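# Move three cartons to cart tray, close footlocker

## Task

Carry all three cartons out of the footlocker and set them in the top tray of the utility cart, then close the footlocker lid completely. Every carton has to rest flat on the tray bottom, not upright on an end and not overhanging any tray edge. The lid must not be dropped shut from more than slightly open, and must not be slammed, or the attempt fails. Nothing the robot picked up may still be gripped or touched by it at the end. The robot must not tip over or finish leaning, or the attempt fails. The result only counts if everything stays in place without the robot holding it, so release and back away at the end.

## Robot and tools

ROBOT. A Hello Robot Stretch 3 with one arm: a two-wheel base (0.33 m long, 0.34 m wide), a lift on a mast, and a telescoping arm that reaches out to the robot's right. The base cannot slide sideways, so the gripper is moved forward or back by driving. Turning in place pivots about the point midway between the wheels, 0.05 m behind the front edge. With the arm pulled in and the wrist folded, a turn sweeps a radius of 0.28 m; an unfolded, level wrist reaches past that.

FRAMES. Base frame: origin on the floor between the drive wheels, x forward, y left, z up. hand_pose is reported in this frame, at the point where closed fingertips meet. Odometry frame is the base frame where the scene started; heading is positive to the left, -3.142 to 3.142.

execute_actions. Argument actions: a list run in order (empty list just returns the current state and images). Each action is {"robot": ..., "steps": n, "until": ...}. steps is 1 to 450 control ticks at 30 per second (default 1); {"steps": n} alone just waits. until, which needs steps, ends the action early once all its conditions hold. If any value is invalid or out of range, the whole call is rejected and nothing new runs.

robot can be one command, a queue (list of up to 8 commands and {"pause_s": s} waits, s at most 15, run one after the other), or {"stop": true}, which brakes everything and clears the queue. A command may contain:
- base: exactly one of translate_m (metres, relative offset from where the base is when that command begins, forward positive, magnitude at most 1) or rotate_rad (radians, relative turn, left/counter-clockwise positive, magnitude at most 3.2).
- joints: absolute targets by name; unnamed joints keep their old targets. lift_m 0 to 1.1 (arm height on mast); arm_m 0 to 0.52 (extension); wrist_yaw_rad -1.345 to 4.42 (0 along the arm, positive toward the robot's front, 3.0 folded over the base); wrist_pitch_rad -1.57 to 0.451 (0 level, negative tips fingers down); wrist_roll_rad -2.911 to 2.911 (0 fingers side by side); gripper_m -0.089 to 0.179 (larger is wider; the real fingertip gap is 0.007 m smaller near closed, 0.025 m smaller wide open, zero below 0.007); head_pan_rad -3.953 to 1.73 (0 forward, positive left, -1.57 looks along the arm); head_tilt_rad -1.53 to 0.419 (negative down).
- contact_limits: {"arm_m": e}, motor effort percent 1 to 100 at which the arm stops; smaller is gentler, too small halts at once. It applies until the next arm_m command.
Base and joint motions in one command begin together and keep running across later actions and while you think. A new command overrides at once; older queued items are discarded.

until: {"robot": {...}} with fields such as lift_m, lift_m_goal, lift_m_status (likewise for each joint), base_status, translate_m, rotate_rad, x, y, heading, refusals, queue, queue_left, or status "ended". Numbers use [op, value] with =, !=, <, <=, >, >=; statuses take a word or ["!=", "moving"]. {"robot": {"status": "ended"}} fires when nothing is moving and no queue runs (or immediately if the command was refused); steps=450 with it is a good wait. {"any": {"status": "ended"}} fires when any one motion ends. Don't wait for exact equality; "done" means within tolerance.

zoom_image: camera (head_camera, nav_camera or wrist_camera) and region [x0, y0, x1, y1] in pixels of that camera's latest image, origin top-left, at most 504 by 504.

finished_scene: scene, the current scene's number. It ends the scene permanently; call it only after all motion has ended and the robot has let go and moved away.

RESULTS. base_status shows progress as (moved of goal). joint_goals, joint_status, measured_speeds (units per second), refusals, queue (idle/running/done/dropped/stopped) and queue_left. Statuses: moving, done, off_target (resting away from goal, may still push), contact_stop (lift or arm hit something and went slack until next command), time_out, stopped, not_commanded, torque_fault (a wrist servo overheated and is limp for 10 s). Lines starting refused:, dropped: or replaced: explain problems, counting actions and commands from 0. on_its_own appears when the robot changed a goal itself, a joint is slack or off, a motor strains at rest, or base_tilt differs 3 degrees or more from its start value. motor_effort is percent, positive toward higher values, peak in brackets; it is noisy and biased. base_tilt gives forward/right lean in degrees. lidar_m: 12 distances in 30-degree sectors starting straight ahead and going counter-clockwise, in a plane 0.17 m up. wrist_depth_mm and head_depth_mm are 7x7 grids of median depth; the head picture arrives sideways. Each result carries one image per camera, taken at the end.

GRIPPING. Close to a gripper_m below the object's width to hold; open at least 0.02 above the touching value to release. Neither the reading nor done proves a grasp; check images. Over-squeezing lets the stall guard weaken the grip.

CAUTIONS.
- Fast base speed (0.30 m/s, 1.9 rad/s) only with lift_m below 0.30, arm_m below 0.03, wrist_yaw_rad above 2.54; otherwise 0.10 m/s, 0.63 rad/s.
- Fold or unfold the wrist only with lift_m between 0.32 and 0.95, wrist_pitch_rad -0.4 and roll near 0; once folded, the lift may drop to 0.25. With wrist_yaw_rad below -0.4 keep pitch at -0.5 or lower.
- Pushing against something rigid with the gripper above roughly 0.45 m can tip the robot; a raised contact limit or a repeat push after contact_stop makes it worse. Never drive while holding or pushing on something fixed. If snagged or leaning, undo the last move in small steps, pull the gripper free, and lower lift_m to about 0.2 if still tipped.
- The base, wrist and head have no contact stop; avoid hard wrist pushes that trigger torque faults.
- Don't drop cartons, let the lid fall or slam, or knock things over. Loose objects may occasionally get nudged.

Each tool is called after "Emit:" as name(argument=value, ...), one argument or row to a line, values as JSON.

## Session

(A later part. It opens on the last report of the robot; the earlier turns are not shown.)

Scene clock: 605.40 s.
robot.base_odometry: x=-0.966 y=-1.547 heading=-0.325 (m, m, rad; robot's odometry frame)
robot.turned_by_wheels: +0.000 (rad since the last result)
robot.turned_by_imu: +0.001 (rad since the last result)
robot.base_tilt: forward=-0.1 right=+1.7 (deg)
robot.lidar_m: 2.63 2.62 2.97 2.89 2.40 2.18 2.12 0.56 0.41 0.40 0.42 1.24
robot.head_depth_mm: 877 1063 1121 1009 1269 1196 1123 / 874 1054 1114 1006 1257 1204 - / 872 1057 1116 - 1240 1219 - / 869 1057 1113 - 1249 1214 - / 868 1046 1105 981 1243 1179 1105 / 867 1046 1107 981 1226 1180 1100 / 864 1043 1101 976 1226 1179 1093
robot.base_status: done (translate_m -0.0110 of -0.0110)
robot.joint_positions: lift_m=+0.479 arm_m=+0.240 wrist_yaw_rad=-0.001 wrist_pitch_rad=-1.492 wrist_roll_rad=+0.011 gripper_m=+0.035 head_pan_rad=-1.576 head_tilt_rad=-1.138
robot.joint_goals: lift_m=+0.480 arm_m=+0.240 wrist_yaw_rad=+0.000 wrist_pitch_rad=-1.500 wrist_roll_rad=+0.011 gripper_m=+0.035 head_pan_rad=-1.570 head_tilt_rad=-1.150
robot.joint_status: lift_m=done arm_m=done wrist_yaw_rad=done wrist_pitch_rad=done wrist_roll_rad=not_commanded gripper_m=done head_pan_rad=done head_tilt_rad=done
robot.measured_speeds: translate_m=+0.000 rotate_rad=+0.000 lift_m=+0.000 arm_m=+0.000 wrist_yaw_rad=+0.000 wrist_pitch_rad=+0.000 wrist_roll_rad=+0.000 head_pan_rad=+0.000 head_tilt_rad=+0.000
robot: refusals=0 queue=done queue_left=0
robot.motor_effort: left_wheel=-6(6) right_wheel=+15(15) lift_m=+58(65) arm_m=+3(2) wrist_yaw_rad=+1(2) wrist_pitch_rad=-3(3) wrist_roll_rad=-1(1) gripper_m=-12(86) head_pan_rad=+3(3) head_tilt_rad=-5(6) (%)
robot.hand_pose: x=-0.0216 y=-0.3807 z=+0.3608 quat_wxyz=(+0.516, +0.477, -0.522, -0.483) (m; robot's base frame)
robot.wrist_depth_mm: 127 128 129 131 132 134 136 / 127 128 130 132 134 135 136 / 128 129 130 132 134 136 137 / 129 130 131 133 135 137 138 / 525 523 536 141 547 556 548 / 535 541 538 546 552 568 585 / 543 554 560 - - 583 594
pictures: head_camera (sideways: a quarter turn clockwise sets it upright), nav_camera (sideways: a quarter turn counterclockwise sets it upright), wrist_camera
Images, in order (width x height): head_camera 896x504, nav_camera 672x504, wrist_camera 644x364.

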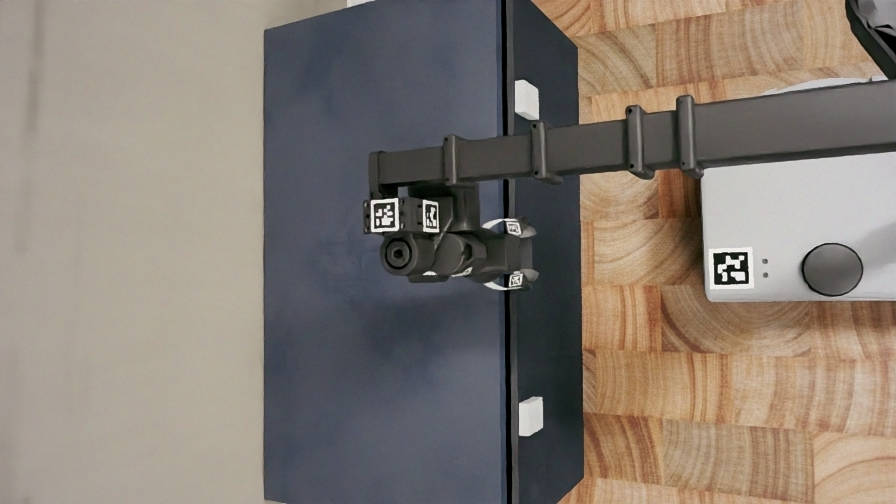

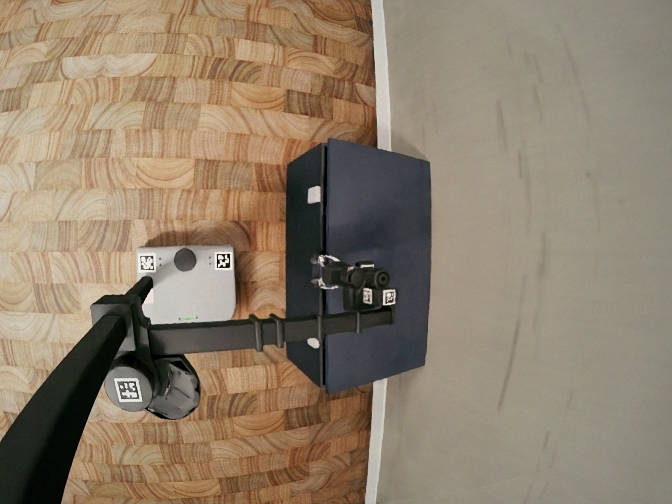

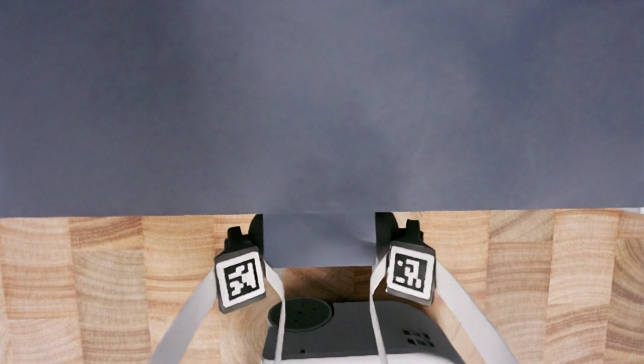

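Emit:
execute_actions(
  actions=[
    {"robot":[{"joints":{"lift_m":0.49}},{"joints":{"wrist_pitch_rad":-1.42}},{"joints":{"wrist_pitch_rad":-1.34,"arm_m":0.22}},{"joints":{"wrist_pitch_rad":-1.26,"arm_m":0.20}},{"joints":{"wrist_pitch_rad":-1.18,"arm_m":0.18}}],"steps":450,"until":{"robot":{"status":"ended"}}},
  ],
)

Scene clock: 618.37 s.
robot.base_odometry: x=-0.966 y=-1.547 heading=-0.325 (m, m, rad; robot's odometry frame)
robot.turned_by_wheels: +0.000 (rad since the last result)
robot.turned_by_imu: +0.001 (rad since the last result)
robot.base_tilt: forward=-0.1 right=+1.6 (deg)
robot.lidar_m: 2.64 2.61 2.96 2.90 2.40 2.18 2.12 0.56 0.41 0.40 0.42 1.24
robot.head_depth_mm: 876 1064 1120 999 1275 1195 1121 / 878 1060 1114 999 1214 1199 - / 873 1052 1115 - 1252 1222 - / 870 1054 1101 - 1247 1209 - / 866 1047 1102 987 1245 1191 1104 / 867 1046 1101 984 1237 1186 1095 / 865 1043 1094 964 1219 1177 1096
robot.base_status: done (translate_m -0.0110 of -0.0110)
robot.joint_positions: lift_m=+0.489 arm_m=+0.240 wrist_yaw_rad=-0.001 wrist_pitch_rad=-1.478 wrist_roll_rad=+0.011 gripper_m=+0.035 head_pan_rad=-1.576 head_tilt_rad=-1.138
robot.joint_goals: lift_m=+0.490 arm_m=+0.240 wrist_yaw_rad=+0.000 wrist_pitch_rad=-1.420 wrist_roll_rad=+0.011 gripper_m=+0.035 head_pan_rad=-1.570 head_tilt_rad=-1.150
robot.joint_status: lift_m=done arm_m=done wrist_yaw_rad=done wrist_pitch_rad=off_target wrist_roll_rad=not_commanded gripper_m=done head_pan_rad=done head_tilt_rad=done
robot.measured_speeds: translate_m=+0.000 rotate_rad=+0.000 lift_m=+0.000 arm_m=+0.000 wrist_yaw_rad=+0.000 wrist_pitch_rad=+0.000 wrist_roll_rad=+0.000 head_pan_rad=+0.000 head_tilt_rad=+0.000
robot: refusals=0 queue=dropped queue_left=0
robot.motor_effort: left_wheel=-6(6) right_wheel=+16(16) lift_m=+58(62) arm_m=+3(2) wrist_yaw_rad=+1(1) wrist_pitch_rad=+24(24) wrist_roll_rad=-1(1) gripper_m=-12(12) head_pan_rad=+3(3) head_tilt_rad=-5(6) (%)
robot.hand_pose: x=-0.0216 y=-0.3844 z=+0.3707 quat_wxyz=(+0.519, +0.473, -0.525, -0.480) (m; robot's base frame)
robot.wrist_depth_mm: 130 130 132 134 136 138 139 / 131 131 132 133 136 138 139 / 130 131 132 134 135 137 139 / 130 132 132 134 136 137 139 / 534 531 529 142 555 563 576 / 543 547 556 546 564 574 574 / 549 544 574 - - 584 594
pictures: head_camera (sideways: a quarter turn clockwise sets it upright), nav_camera (sideways: a quarter turn counterclockwise sets it upright), wrist_camera
dropped: robot: command 1 of its queue: wrist_pitch_rad: off_target
Images, in order (width x height): head_camera 896x504, nav_camera 672x504, wrist_camera 644x364.

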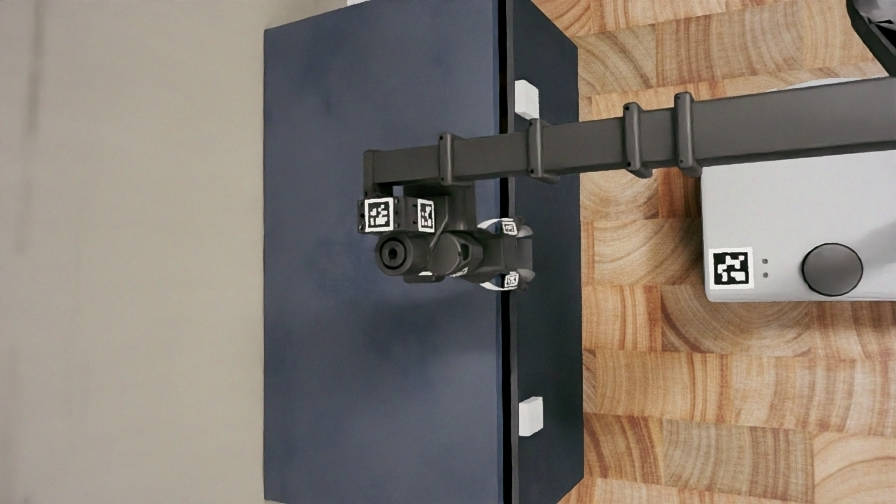

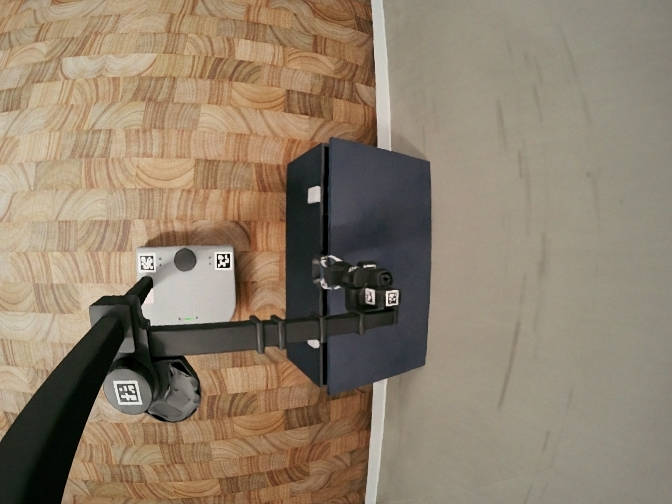

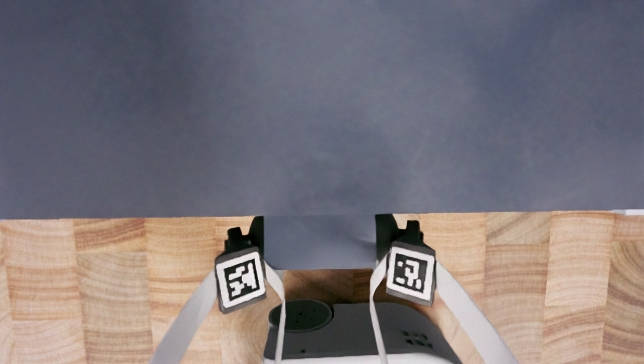

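Emit:
execute_actions(
  actions=[
    {"robot":{"joints":{"wrist_pitch_rad":-1.36,"arm_m":0.222}},"steps":20},
    {"robot":{"joints":{"wrist_pitch_rad":-1.28,"arm_m":0.203}},"steps":20},
    {"robot":{"joints":{"wrist_pitch_rad":-1.20,"arm_m":0.184}},"steps":20},
    {"robot":{"joints":{"wrist_pitch_rad":-1.12,"arm_m":0.165}},"steps":25},
  ],
)

Scene clock: 629.10 s.
robot.base_odometry: x=-0.966 y=-1.547 heading=-0.326 (m, m, rad; robot's odometry frame)
robot.turned_by_wheels: +0.000 (rad since the last result)
robot.turned_by_imu: +0.001 (rad since the last result)
robot.base_tilt: forward=-0.1 right=+1.7 (deg)
robot.lidar_m: 2.63 2.61 2.96 2.89 2.40 2.18 2.12 0.56 0.41 0.40 0.41 1.24
robot.head_depth_mm: 875 1059 1111 988 1271 1199 1129 / 874 1053 1105 983 1255 1200 - / 873 1053 1103 998 1258 1221 - / 868 1055 1101 999 1255 1217 - / 867 1048 1092 979 1243 1192 1108 / 866 1046 1091 977 1237 1184 1098 / 863 1045 1091 973 1229 1182 1098
robot.base_status: done (translate_m -0.0110 of -0.0110)
robot.joint_positions: lift_m=+0.489 arm_m=+0.165 wrist_yaw_rad=-0.012 wrist_pitch_rad=-1.154 wrist_roll_rad=+0.011 gripper_m=+0.035 head_pan_rad=-1.576 head_tilt_rad=-1.138
robot.joint_goals: lift_m=+0.490 arm_m=+0.165 wrist_yaw_rad=+0.000 wrist_pitch_rad=-1.120 wrist_roll_rad=+0.011 gripper_m=+0.035 head_pan_rad=-1.570 head_tilt_rad=-1.150
robot.joint_status: lift_m=done arm_m=moving wrist_yaw_rad=done wrist_pitch_rad=moving wrist_roll_rad=not_commanded gripper_m=done head_pan_rad=done head_tilt_rad=done
robot.measured_speeds: translate_m=+0.000 rotate_rad=+0.000 lift_m=+0.000 arm_m=+0.000 wrist_yaw_rad=+0.000 wrist_pitch_rad=+0.000 wrist_roll_rad=+0.000 head_pan_rad=+0.000 head_tilt_rad=+0.000
robot: refusals=0 queue=running queue_left=0
robot.motor_effort: left_wheel=-7(6) right_wheel=+17(17) lift_m=+58(58) arm_m=-2(3) wrist_yaw_rad=+14(13) wrist_pitch_rad=+14(35) wrist_roll_rad=-1(1) gripper_m=-12(12) head_pan_rad=+3(3) head_tilt_rad=-5(5) (%)
robot.hand_pose: x=-0.0226 y=-0.3920 z=+0.3841 quat_wxyz=(+0.587, +0.380, -0.598, -0.392) (m; robot's base frame)
robot.wrist_depth_mm: 173 173 175 177 179 180 181 / 162 161 162 164 166 168 169 / 152 153 153 154 155 156 158 / 141 142 144 144 146 147 149 / 212 213 214 144 306 350 236 / 520 528 529 520 536 542 551 / 499 512 510 513 513 526 525
pictures: head_camera (sideways: a quarter turn clockwise sets it upright), nav_camera (sideways: a quarter turn counterclockwise sets it upright), wrist_camera
Images, in order (width x height): head_camera 896x504, nav_camera 672x504, wrist_camera 644x364.

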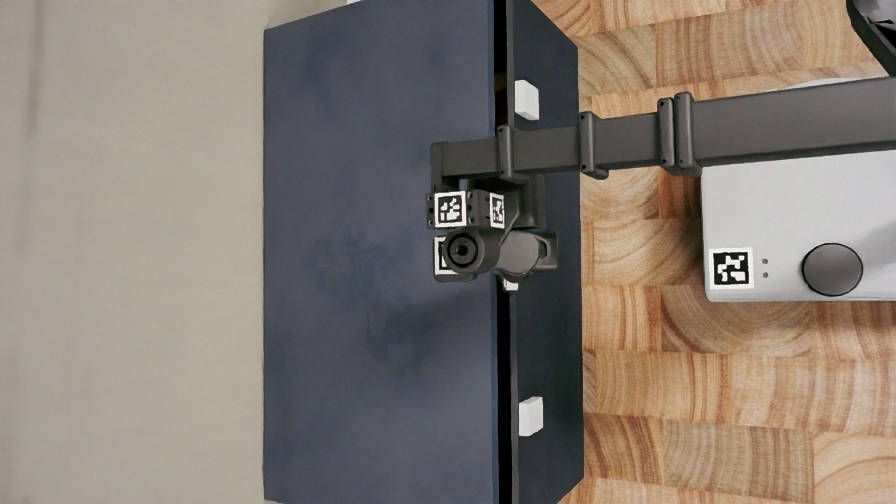

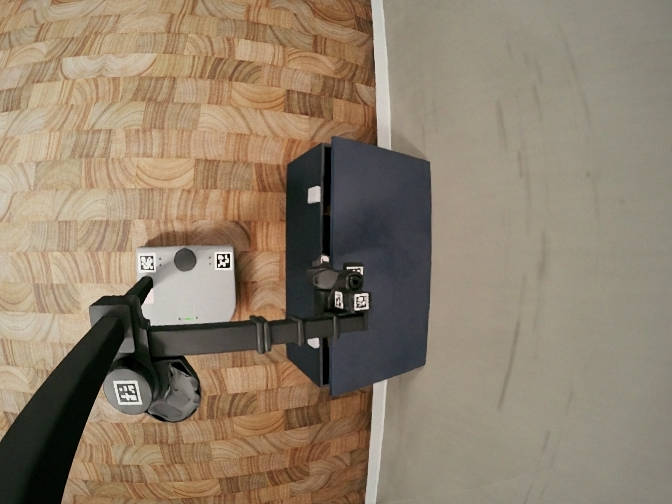

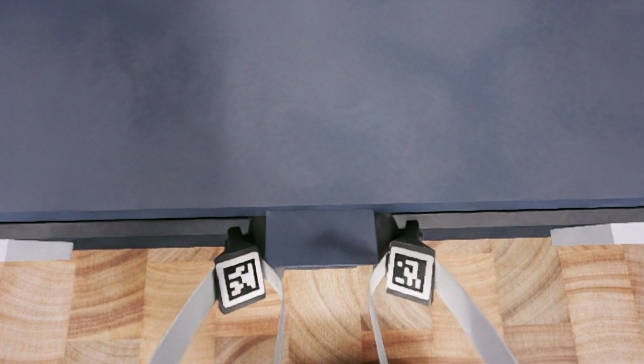

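Emit:
execute_actions(
  actions=[
    {"robot":{"joints":{"wrist_pitch_rad":-1.0,"arm_m":0.141}},"steps":25},
    {"robot":{"joints":{"wrist_pitch_rad":-0.92,"arm_m":0.128}},"steps":20},
    {"robot":{"joints":{"wrist_pitch_rad":-0.85,"arm_m":0.116}},"steps":20},
    {"robot":{"joints":{"wrist_pitch_rad":-0.7,"arm_m":0.098}},"steps":30},
  ],
)

Scene clock: 645.67 s.
robot.base_odometry: x=-0.966 y=-1.547 heading=-0.325 (m, m, rad; robot's odometry frame)
robot.turned_by_wheels: +0.000 (rad since the last result)
robot.turned_by_imu: +0.002 (rad since the last result)
robot.base_tilt: forward=+0.0 right=+1.6 (deg)
robot.lidar_m: 2.64 2.61 2.96 2.90 2.40 2.18 2.12 0.56 0.41 0.40 0.42 1.24
robot.head_depth_mm: 878 1064 1084 961 1275 1199 1127 / 874 1057 1085 958 1253 1196 - / 870 1058 1080 942 - 1218 - / 870 1052 1076 930 1249 1211 - / 870 1051 1070 943 1241 1189 1104 / 867 1049 1072 944 1229 1182 1099 / 864 1040 1069 942 1224 1180 1096
robot.base_status: done (translate_m -0.0110 of -0.0110)
robot.joint_positions: lift_m=+0.489 arm_m=+0.098 wrist_yaw_rad=-0.019 wrist_pitch_rad=-0.779 wrist_roll_rad=+0.012 gripper_m=+0.035 head_pan_rad=-1.576 head_tilt_rad=-1.138
robot.joint_goals: lift_m=+0.490 arm_m=+0.098 wrist_yaw_rad=+0.000 wrist_pitch_rad=-0.700 wrist_roll_rad=+0.012 gripper_m=+0.035 head_pan_rad=-1.570 head_tilt_rad=-1.150
robot.joint_status: lift_m=done arm_m=done wrist_yaw_rad=done wrist_pitch_rad=off_target wrist_roll_rad=not_commanded gripper_m=done head_pan_rad=done head_tilt_rad=done
robot.measured_speeds: translate_m=+0.000 rotate_rad=+0.000 lift_m=+0.000 arm_m=+0.000 wrist_yaw_rad=+0.000 wrist_pitch_rad=+0.000 wrist_roll_rad=+0.000 head_pan_rad=+0.000 head_tilt_rad=+0.000
robot: refusals=0 queue=dropped queue_left=0
robot.on_its_own: wrist_yaw_rad is at rest, and its effort (+22) is outside its rest range (-12 to +12)
robot.motor_effort: left_wheel=-6(6) right_wheel=+13(18) lift_m=+55(57) arm_m=-1(2) wrist_yaw_rad=+22(21) wrist_pitch_rad=+32(54) wrist_roll_rad=-2(2) gripper_m=-8(12) head_pan_rad=+3(3) head_tilt_rad=-6(5) (%)
robot.hand_pose: x=-0.0247 y=-0.4084 z=+0.4310 quat_wxyz=(+0.648, +0.261, -0.660, -0.277) (m; robot's base frame)
robot.wrist_depth_mm: 340 335 335 334 332 329 329 / 240 239 237 237 236 236 234 / 186 186 186 184 184 183 184 / 151 152 151 151 153 156 155 / 444 494 503 137 540 494 444 / 434 564 550 560 270 286 251 / 282 343 380 348 431 471 523
pictures: head_camera (sideways: a quarter turn clockwise sets it upright), nav_camera (sideways: a quarter turn counterclockwise sets it upright), wrist_camera
Images, in order (width x height): head_camera 896x504, nav_camera 672x504, wrist_camera 644x364.

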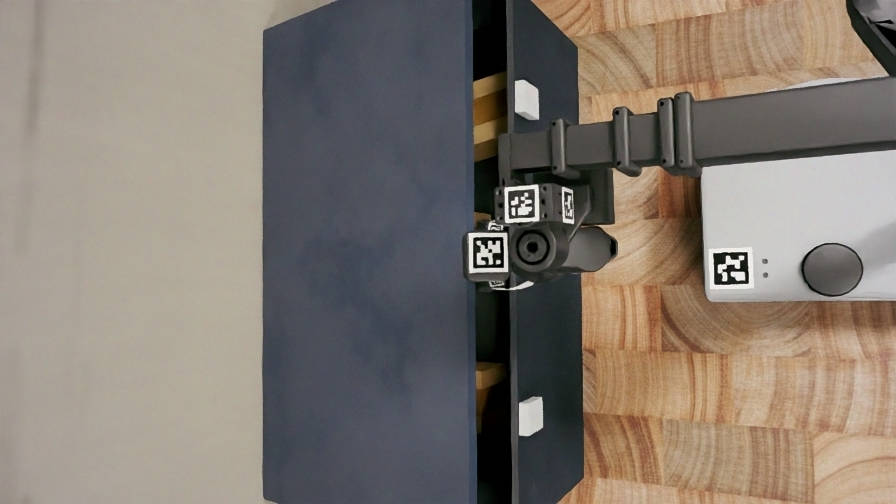

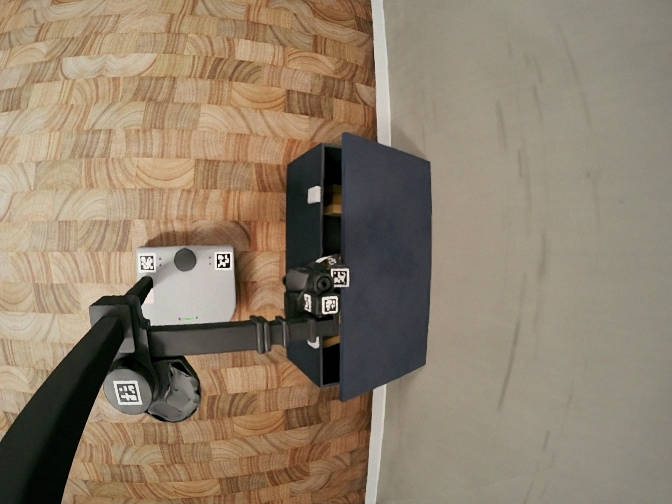

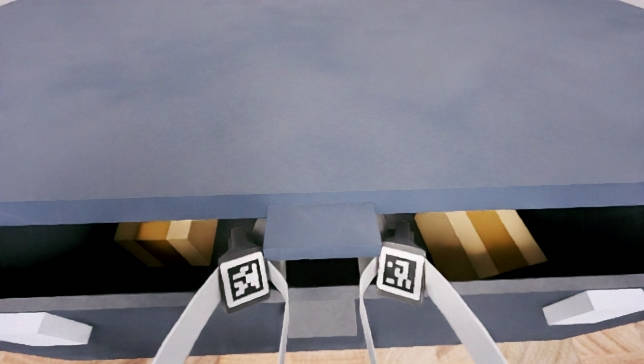

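Emit:
execute_actions(
  actions=[],
)

Scene clock: 676.13 s.
robot.base_odometry: x=-0.966 y=-1.547 heading=-0.325 (m, m, rad; robot's odometry frame)
robot.turned_by_wheels: +0.000 (rad since the last result)
robot.turned_by_imu: +0.001 (rad since the last result)
robot.base_tilt: forward=-0.1 right=+1.6 (deg)
robot.lidar_m: 2.64 2.62 2.96 2.89 2.40 2.19 2.11 0.56 0.41 0.40 0.42 1.24
robot.head_depth_mm: 877 1063 1084 957 1269 1200 1128 / 875 1059 1085 955 1250 1196 - / 873 1057 1081 944 - 1214 - / 872 1048 1080 925 1245 1214 - / 870 1050 1075 945 1236 1192 1100 / 869 1048 1071 942 1231 1179 1102 / 863 1046 1067 942 1222 1183 1097
robot.base_status: done (translate_m -0.0110 of -0.0110)
robot.joint_positions: lift_m=+0.489 arm_m=+0.098 wrist_yaw_rad=-0.019 wrist_pitch_rad=-0.779 wrist_roll_rad=+0.012 gripper_m=+0.035 head_pan_rad=-1.576 head_tilt_rad=-1.138
robot.joint_goals: lift_m=+0.490 arm_m=+0.098 wrist_yaw_rad=+0.000 wrist_pitch_rad=-0.700 wrist_roll_rad=+0.012 gripper_m=+0.035 head_pan_rad=-1.570 head_tilt_rad=-1.150
robot.joint_status: lift_m=done arm_m=done wrist_yaw_rad=done wrist_pitch_rad=off_target wrist_roll_rad=not_commanded gripper_m=done head_pan_rad=done head_tilt_rad=done
robot.measured_speeds: translate_m=+0.000 rotate_rad=+0.000 lift_m=+0.000 arm_m=+0.000 wrist_yaw_rad=+0.000 wrist_pitch_rad=+0.000 wrist_roll_rad=+0.000 head_pan_rad=+0.000 head_tilt_rad=+0.000
robot: refusals=0 queue=dropped queue_left=0
robot.on_its_own: wrist_yaw_rad is at rest, and its effort (+21) is outside its rest range (-12 to +12); wrist_pitch_rad is at rest, and its effort (+33) is outside its rest range (-20 to +32)
robot.motor_effort: left_wheel=-6(6) right_wheel=+13(13) lift_m=+56(56) arm_m=-1(2) wrist_yaw_rad=+21(22) wrist_pitch_rad=+33(32) wrist_roll_rad=-2(2) gripper_m=-8(7) head_pan_rad=+2(3) head_tilt_rad=-6(6) (%)
robot.hand_pose: x=-0.0247 y=-0.4084 z=+0.4310 quat_wxyz=(+0.648, +0.261, -0.660, -0.277) (m; robot's base frame)
robot.wrist_depth_mm: 340 337 332 330 330 330 330 / 240 240 236 237 236 235 235 / 186 187 184 185 185 183 183 / 152 152 151 151 153 156 155 / 443 489 491 138 529 489 442 / 433 566 551 556 268 290 250 / 281 346 377 348 435 471 522
pictures: head_camera (sideways: a quarter turn clockwise sets it upright), nav_camera (sideways: a quarter turn counterclockwise sets it upright), wrist_camera
Images, in order (width x height): head_camera 896x504, nav_camera 672x504, wrist_camera 644x364.

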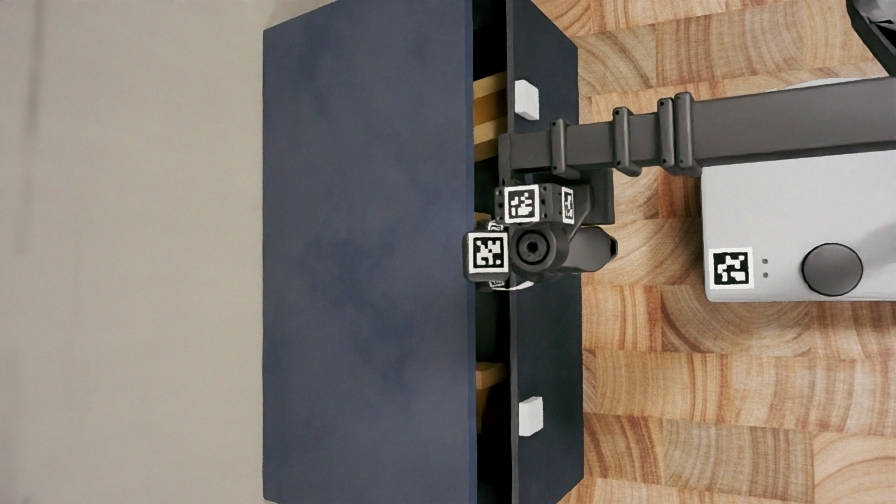

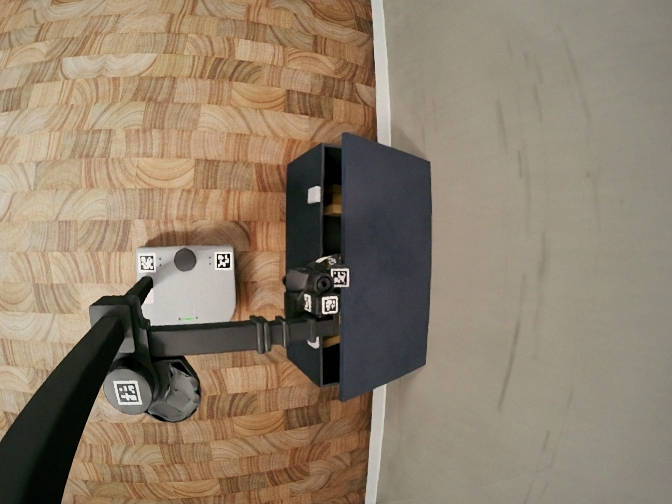

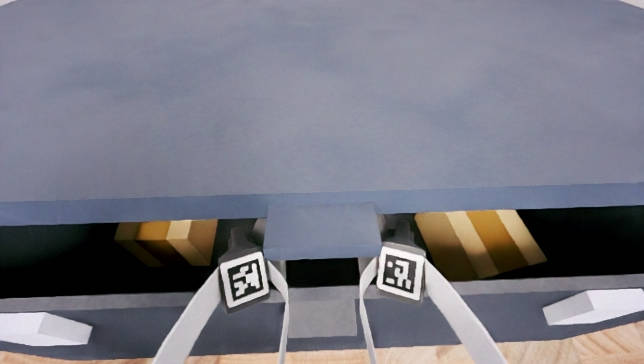

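Emit:
execute_actions(
  actions=[
    {"robot":{"joints":{"lift_m":0.52,"arm_m":0.108}},"steps":25},
    {"robot":{"joints":{"lift_m":0.55,"arm_m":0.122}},"steps":25},
    {"robot":{"joints":{"wrist_pitch_rad":-0.6,"arm_m":0.125}},"steps":20},
  ],
)

Scene clock: 694.73 s.
robot.base_odometry: x=-0.966 y=-1.547 heading=-0.325 (m, m, rad; robot's odometry frame)
robot.turned_by_wheels: +0.000 (rad since the last result)
robot.turned_by_imu: +0.001 (rad since the last result)
robot.base_tilt: forward=-0.1 right=+1.6 (deg)
robot.lidar_m: 2.64 2.61 2.96 2.90 2.40 2.18 2.12 0.56 0.41 0.40 0.41 1.24
robot.head_depth_mm: 876 1061 1015 1133 1261 1201 1123 / 877 1060 1016 1234 1180 - - / 872 1058 1013 860 1262 1219 - / 873 1054 1012 - 1250 1218 - / 867 1049 1007 1345 1244 1183 1101 / 868 1045 1004 1229 1235 1186 1099 / 865 1042 1001 1207 1220 1183 1099
robot.base_status: done (translate_m -0.0110 of -0.0110)
robot.joint_positions: lift_m=+0.549 arm_m=+0.125 wrist_yaw_rad=-0.012 wrist_pitch_rad=-0.674 wrist_roll_rad=+0.012 gripper_m=+0.035 head_pan_rad=-1.576 head_tilt_rad=-1.138
robot.joint_goals: lift_m=+0.550 arm_m=+0.125 wrist_yaw_rad=+0.000 wrist_pitch_rad=-0.600 wrist_roll_rad=+0.012 gripper_m=+0.035 head_pan_rad=-1.570 head_tilt_rad=-1.150
robot.joint_status: lift_m=done arm_m=done wrist_yaw_rad=done wrist_pitch_rad=off_target wrist_roll_rad=not_commanded gripper_m=done head_pan_rad=done head_tilt_rad=done
robot.measured_speeds: translate_m=+0.000 rotate_rad=+0.000 lift_m=+0.000 arm_m=+0.000 wrist_yaw_rad=+0.000 wrist_pitch_rad=+0.000 wrist_roll_rad=+0.000 head_pan_rad=+0.000 head_tilt_rad=+0.000
robot: refusals=0 queue=dropped queue_left=0
robot.on_its_own: wrist_yaw_rad is at rest, and its effort (+13) is outside its rest range (-12 to +12)
robot.motor_effort: left_wheel=-4(6) right_wheel=+6(14) lift_m=+56(58) arm_m=+4(7) wrist_yaw_rad=+13(23) wrist_pitch_rad=+30(38) wrist_roll_rad=-1(2) gripper_m=-2(7) head_pan_rad=+3(3) head_tilt_rad=-6(6) (%)
robot.hand_pose: x=-0.0238 y=-0.4547 z=+0.5094 quat_wxyz=(+0.662, +0.228, -0.673, -0.240) (m; robot's base frame)
robot.wrist_depth_mm: 471 475 473 489 503 495 501 / 524 517 528 529 533 512 541 / 252 250 243 238 236 232 229 / 159 156 155 153 150 149 148 / 276 141 140 126 142 564 410 / 460 550 542 557 556 551 445 / 463 572 581 591 597 494 457
pictures: head_camera (sideways: a quarter turn clockwise sets it upright), nav_camera (sideways: a quarter turn counterclockwise sets it upright), wrist_camera
Images, in order (width x height): head_camera 896x504, nav_camera 672x504, wrist_camera 644x364.

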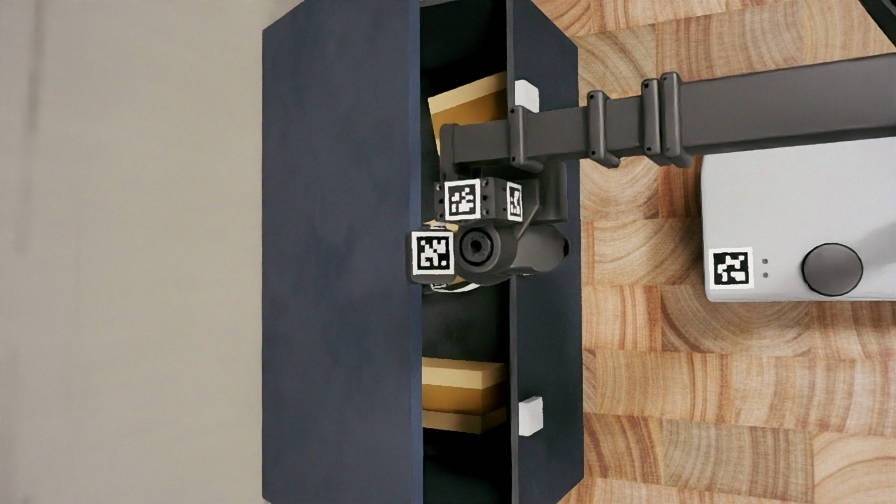

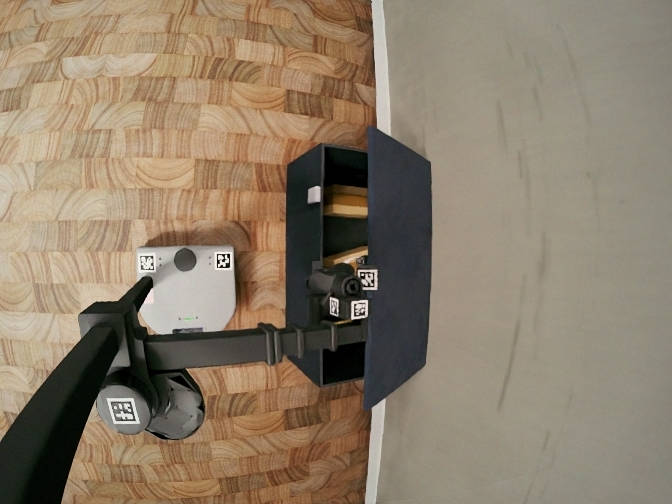

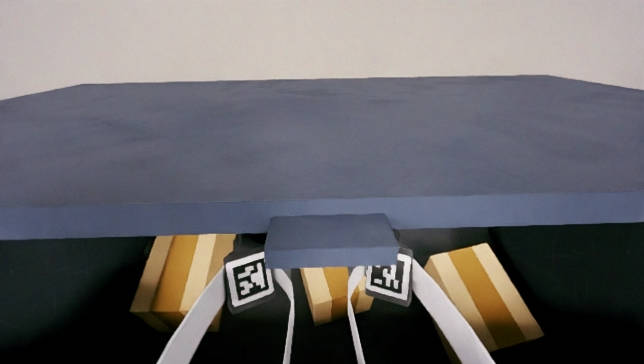

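Emit:
execute_actions(
  actions=[
    {"robot":{"joints":{"lift_m":0.58,"arm_m":0.148}},"steps":22},
    {"robot":{"joints":{"lift_m":0.605,"arm_m":0.165,"wrist_pitch_rad":-0.5}},"steps":22},
    {"robot":{"joints":{"lift_m":0.63,"arm_m":0.19}},"steps":22},
    {"robot":{"joints":{"lift_m":0.64,"arm_m":0.205,"wrist_pitch_rad":-0.4}},"steps":22},
  ],
)

Scene clock: 705.83 s.
robot.base_odometry: x=-0.966 y=-1.547 heading=-0.325 (m, m, rad; robot's odometry frame)
robot.turned_by_wheels: +0.000 (rad since the last result)
robot.turned_by_imu: +0.001 (rad since the last result)
robot.base_tilt: forward=+0.0 right=+1.7 (deg)
robot.lidar_m: 2.64 2.61 2.95 2.89 2.40 2.18 2.11 0.56 0.41 0.40 0.42 1.24
robot.head_depth_mm: 877 1064 1254 1198 1274 1195 - / 874 1060 1255 - - - - / 874 1056 - 1344 1246 1217 - / 872 1051 - 1290 1245 1219 - / 870 1049 1288 1385 1243 1186 1100 / 869 1045 1275 1267 1234 1184 1098 / 869 1044 1217 1299 1230 1184 1103
robot.base_status: done (translate_m -0.0110 of -0.0110)
robot.joint_positions: lift_m=+0.639 arm_m=+0.205 wrist_yaw_rad=-0.005 wrist_pitch_rad=-0.457 wrist_roll_rad=+0.012 gripper_m=+0.035 head_pan_rad=-1.576 head_tilt_rad=-1.138
robot.joint_goals: lift_m=+0.640 arm_m=+0.205 wrist_yaw_rad=+0.000 wrist_pitch_rad=-0.400 wrist_roll_rad=+0.012 gripper_m=+0.035 head_pan_rad=-1.570 head_tilt_rad=-1.150
robot.joint_status: lift_m=moving arm_m=moving wrist_yaw_rad=done wrist_pitch_rad=moving wrist_roll_rad=not_commanded gripper_m=done head_pan_rad=done head_tilt_rad=done
robot.measured_speeds: translate_m=+0.000 rotate_rad=+0.000 lift_m=+0.000 arm_m=+0.000 wrist_yaw_rad=+0.000 wrist_pitch_rad=+0.000 wrist_roll_rad=+0.000 head_pan_rad=+0.000 head_tilt_rad=+0.000
robot: refusals=0 queue=running queue_left=0
robot.motor_effort: left_wheel=-3(4) right_wheel=+3(6) lift_m=+58(61) arm_m=+7(5) wrist_yaw_rad=+5(13) wrist_pitch_rad=+22(33) wrist_roll_rad=-2(2) gripper_m=+0(2) head_pan_rad=+3(3) head_tilt_rad=-6(6) (%)
robot.hand_pose: x=-0.0227 y=-0.5688 z=+0.6435 quat_wxyz=(+0.684, +0.158, -0.693, -0.163) (m; robot's base frame)
robot.wrist_depth_mm: 370 369 373 377 375 374 381 / 406 402 412 415 417 419 418 / 451 455 461 460 465 464 463 / 139 139 140 116 140 141 140 / 335 357 268 441 500 584 614 / 643 608 651 654 660 639 680 / 504 666 718 713 749 650 482
pictures: head_camera (sideways: a quarter turn clockwise sets it upright), nav_camera (sideways: a quarter turn counterclockwise sets it upright), wrist_camera
Images, in order (width x height): head_camera 896x504, nav_camera 672x504, wrist_camera 644x364.

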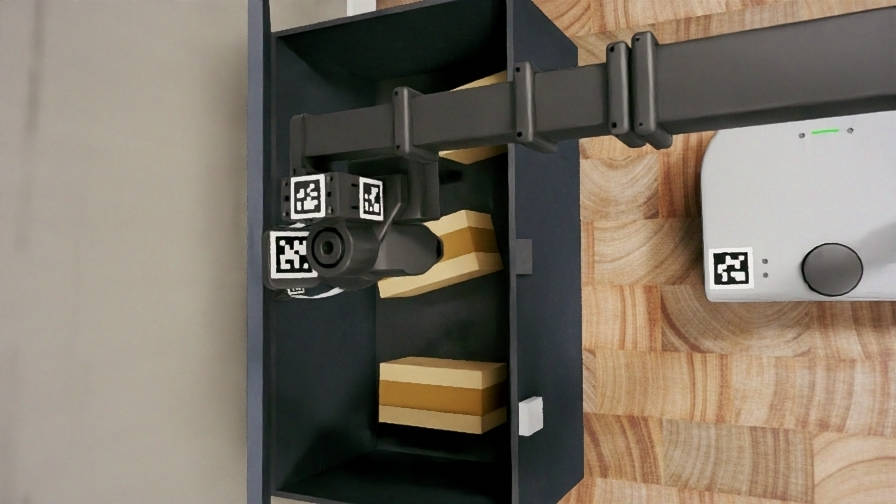

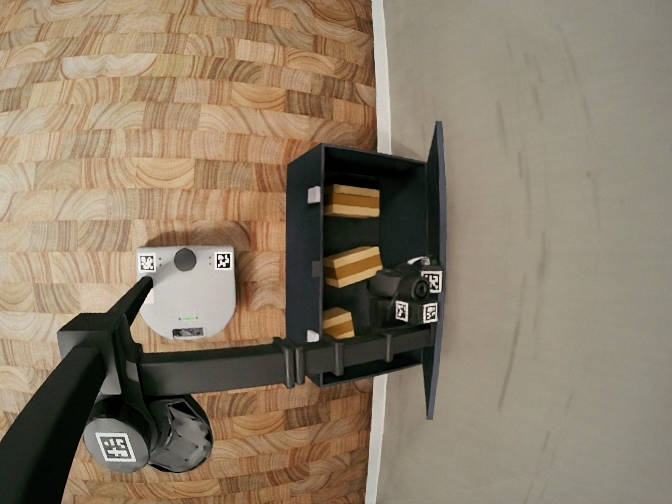

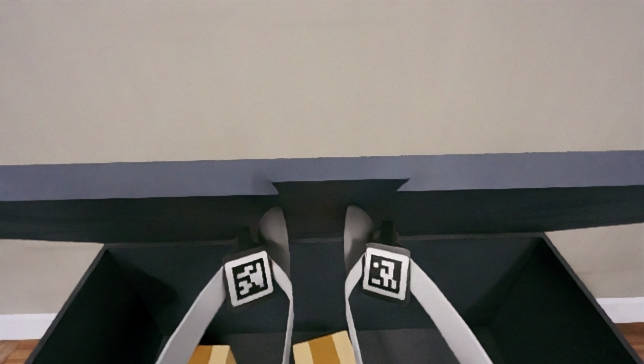

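Emit:
execute_actions(
  actions=[
    {"robot":{"joints":{"lift_m":0.655,"arm_m":0.25,"head_tilt_rad":-0.9}},"steps":22},
    {"robot":{"joints":{"lift_m":0.665,"arm_m":0.30}},"steps":24},
    {"robot":{"joints":{"arm_m":0.35}},"steps":24},
    {"robot":{"joints":{"arm_m":0.40}},"steps":24},
  ],
)

Scene clock: 725.47 s.
robot.base_odometry: x=-0.966 y=-1.547 heading=-0.325 (m, m, rad; robot's odometry frame)
robot.turned_by_wheels: +0.000 (rad since the last result)
robot.turned_by_imu: +0.001 (rad since the last result)
robot.base_tilt: forward=+0.0 right=+1.6 (deg)
robot.lidar_m: 2.63 2.61 2.96 2.90 2.40 2.18 2.11 0.56 0.41 0.40 0.42 1.24
robot.head_depth_mm: 768 888 951 1233 1204 1133 - / 768 882 944 1210 - - 1135 / 765 877 865 1262 1395 1156 1128 / 764 861 851 1253 1287 1144 1132 / 760 872 932 1226 1380 1139 1138 / 760 874 931 1218 1279 1125 1130 / 756 870 928 1213 1294 1116 1124
robot.base_status: done (translate_m -0.0110 of -0.0110)
robot.joint_positions: lift_m=+0.665 arm_m=+0.396 wrist_yaw_rad=-0.003 wrist_pitch_rad=-0.422 wrist_roll_rad=+0.012 gripper_m=+0.035 head_pan_rad=-1.576 head_tilt_rad=-0.902
robot.joint_goals: lift_m=+0.665 arm_m=+0.400 wrist_yaw_rad=+0.000 wrist_pitch_rad=-0.400 wrist_roll_rad=+0.012 gripper_m=+0.035 head_pan_rad=-1.570 head_tilt_rad=-0.900
robot.joint_status: lift_m=moving arm_m=moving wrist_yaw_rad=done wrist_pitch_rad=off_target wrist_roll_rad=not_commanded gripper_m=done head_pan_rad=done head_tilt_rad=done
robot.measured_speeds: translate_m=+0.000 rotate_rad=+0.000 lift_m=+0.000 arm_m=+0.035 wrist_yaw_rad=+0.000 wrist_pitch_rad=+0.000 wrist_roll_rad=+0.000 head_pan_rad=+0.000 head_tilt_rad=+0.000
robot: refusals=0 queue=running queue_left=0
robot.motor_effort: left_wheel=-3(3) right_wheel=+3(3) lift_m=+52(54) arm_m=+3(4) wrist_yaw_rad=+3(5) wrist_pitch_rad=+9(25) wrist_roll_rad=-2(2) gripper_m=+0(1) head_pan_rad=+3(3) head_tilt_rad=+0(17) (%)
robot.hand_pose: x=-0.0222 y=-0.7645 z=+0.6763 quat_wxyz=(+0.687, +0.146, -0.696, -0.150) (m; robot's base frame)
robot.wrist_depth_mm: 114 114 115 110 113 114 114 / 121 122 123 124 124 125 126 / 138 139 140 142 142 144 144 / 161 162 163 166 167 168 170 / 195 196 190 200 199 204 206 / 241 244 244 254 254 257 259 / 320 321 330 334 345 341 360
pictures: head_camera (sideways: a quarter turn clockwise sets it upright), nav_camera (sideways: a quarter turn counterclockwise sets it upright), wrist_camera
Images, in order (width x height): head_camera 896x504, nav_camera 672x504, wrist_camera 644x364.

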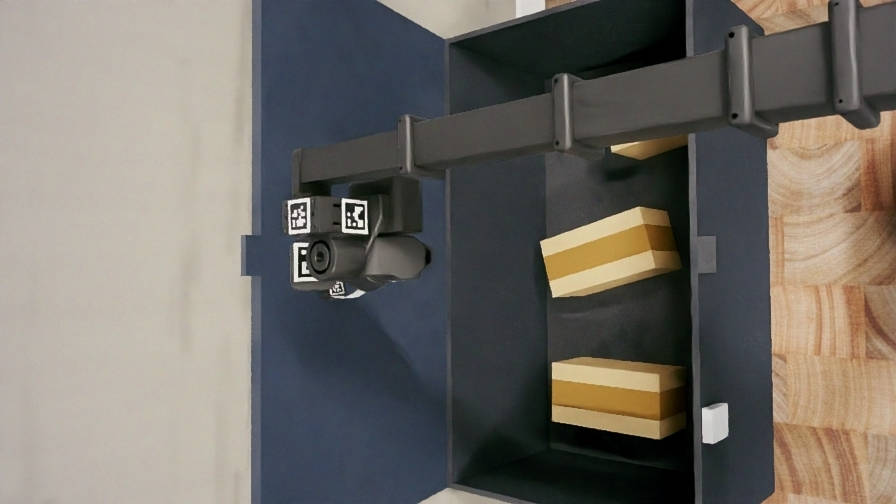

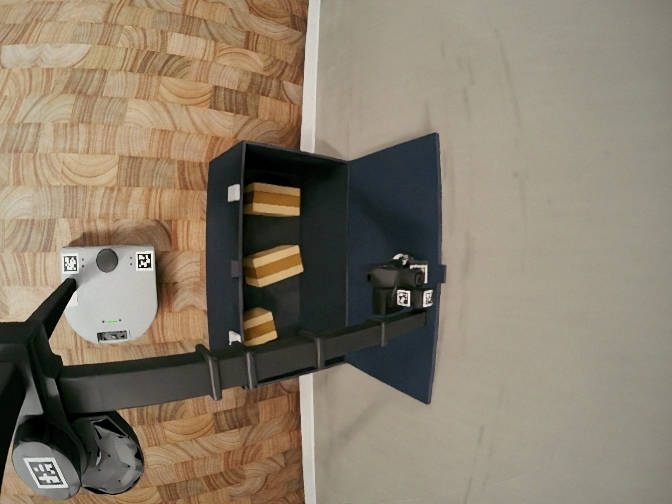

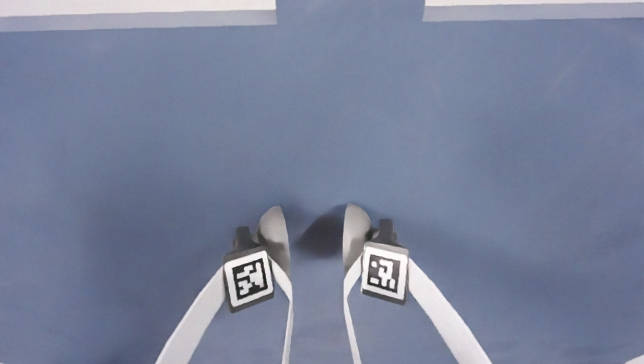

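Emit:
execute_actions(
  actions=[
    {"robot":{"joints":{"arm_m":0.43},"contact_limits":{"arm_m":12}},"steps":25},
    {"robot":{"joints":{"arm_m":0.455},"contact_limits":{"arm_m":12}},"steps":30},
  ],
)

Scene clock: 734.73 s.
robot.base_odometry: x=-0.966 y=-1.547 heading=-0.325 (m, m, rad; robot's odometry frame)
robot.turned_by_wheels: +0.000 (rad since the last result)
robot.turned_by_imu: +0.001 (rad since the last result)
robot.base_tilt: forward=+0.0 right=+1.7 (deg)
robot.lidar_m: 2.64 2.62 2.97 2.89 2.39 2.18 2.11 0.56 0.41 0.40 0.41 1.24
robot.head_depth_mm: 771 886 1023 1231 1194 1130 - / 768 884 1019 1204 - - 1141 / 766 880 - 1229 1387 1155 1135 / 765 880 - 1225 1277 1143 1133 / 763 877 1010 1221 1382 1138 1132 / 759 873 1004 1219 1275 1126 1133 / 756 871 1005 1213 1297 1115 1128
robot.base_status: done (translate_m -0.0110 of -0.0110)
robot.joint_positions: lift_m=+0.665 arm_m=+0.455 wrist_yaw_rad=-0.003 wrist_pitch_rad=-0.419 wrist_roll_rad=+0.012 gripper_m=+0.035 head_pan_rad=-1.576 head_tilt_rad=-0.902
robot.joint_goals: lift_m=+0.665 arm_m=+0.455 wrist_yaw_rad=+0.000 wrist_pitch_rad=-0.400 wrist_roll_rad=+0.012 gripper_m=+0.035 head_pan_rad=-1.570 head_tilt_rad=-0.900
robot.joint_status: lift_m=done arm_m=done wrist_yaw_rad=done wrist_pitch_rad=off_target wrist_roll_rad=not_commanded gripper_m=done head_pan_rad=done head_tilt_rad=done
robot.measured_speeds: translate_m=+0.000 rotate_rad=+0.000 lift_m=+0.000 arm_m=+0.000 wrist_yaw_rad=+0.000 wrist_pitch_rad=+0.000 wrist_roll_rad=+0.000 head_pan_rad=+0.000 head_tilt_rad=+0.000
robot: refusals=0 queue=done queue_left=0
robot.motor_effort: left_wheel=-3(3) right_wheel=+2(3) lift_m=+53(52) arm_m=+3(3) wrist_yaw_rad=+2(3) wrist_pitch_rad=+8(9) wrist_roll_rad=-2(2) gripper_m=+0(0) head_pan_rad=+3(3) head_tilt_rad=+1(0) (%)
robot.contact_limits: arm_m 12 (drawing in: default 20, maximum 32; extending or still: default 26, maximum 43)
robot.hand_pose: x=-0.0221 y=-0.8239 z=+0.6770 quat_wxyz=(+0.687, +0.146, -0.696, -0.149) (m; robot's base frame)
robot.wrist_depth_mm: 126 127 128 128 129 129 130 / 138 139 139 140 141 142 142 / 153 153 155 154 155 156 157 / 170 172 173 173 175 175 177 / 193 194 190 195 198 198 199 / 221 222 223 224 227 231 232 / 262 260 261 268 269 270 275
pictures: head_camera (sideways: a quarter turn clockwise sets it upright), nav_camera (sideways: a quarter turn counterclockwise sets it upright), wrist_camera
Images, in order (width x height): head_camera 896x504, nav_camera 672x504, wrist_camera 644x364.

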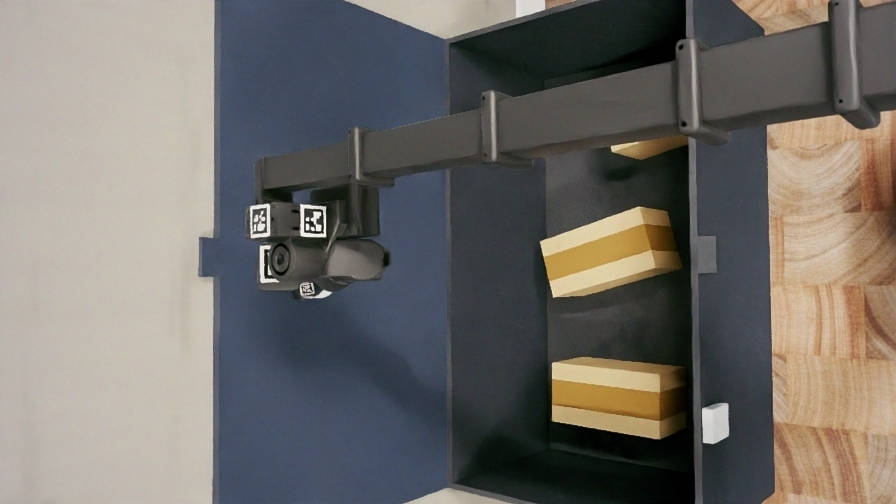

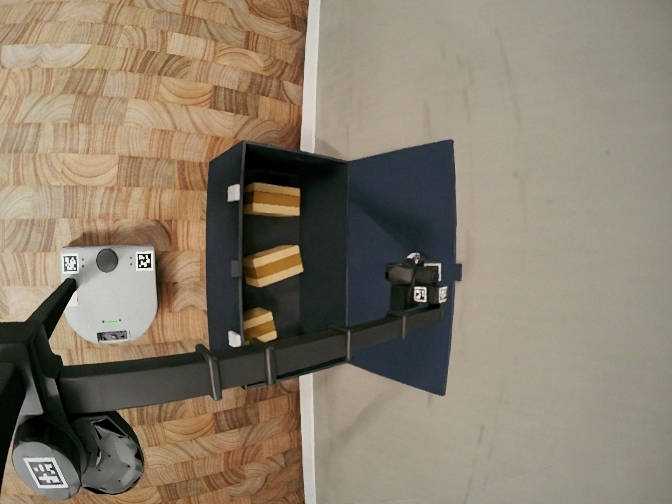

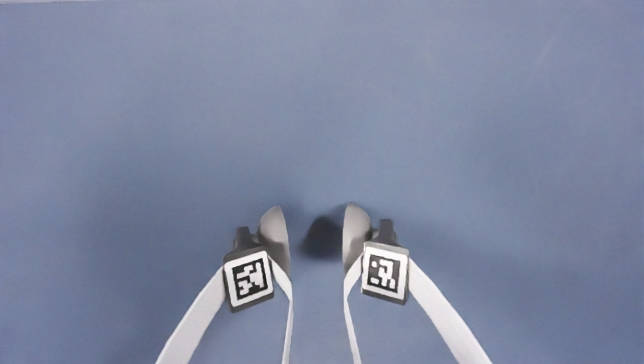

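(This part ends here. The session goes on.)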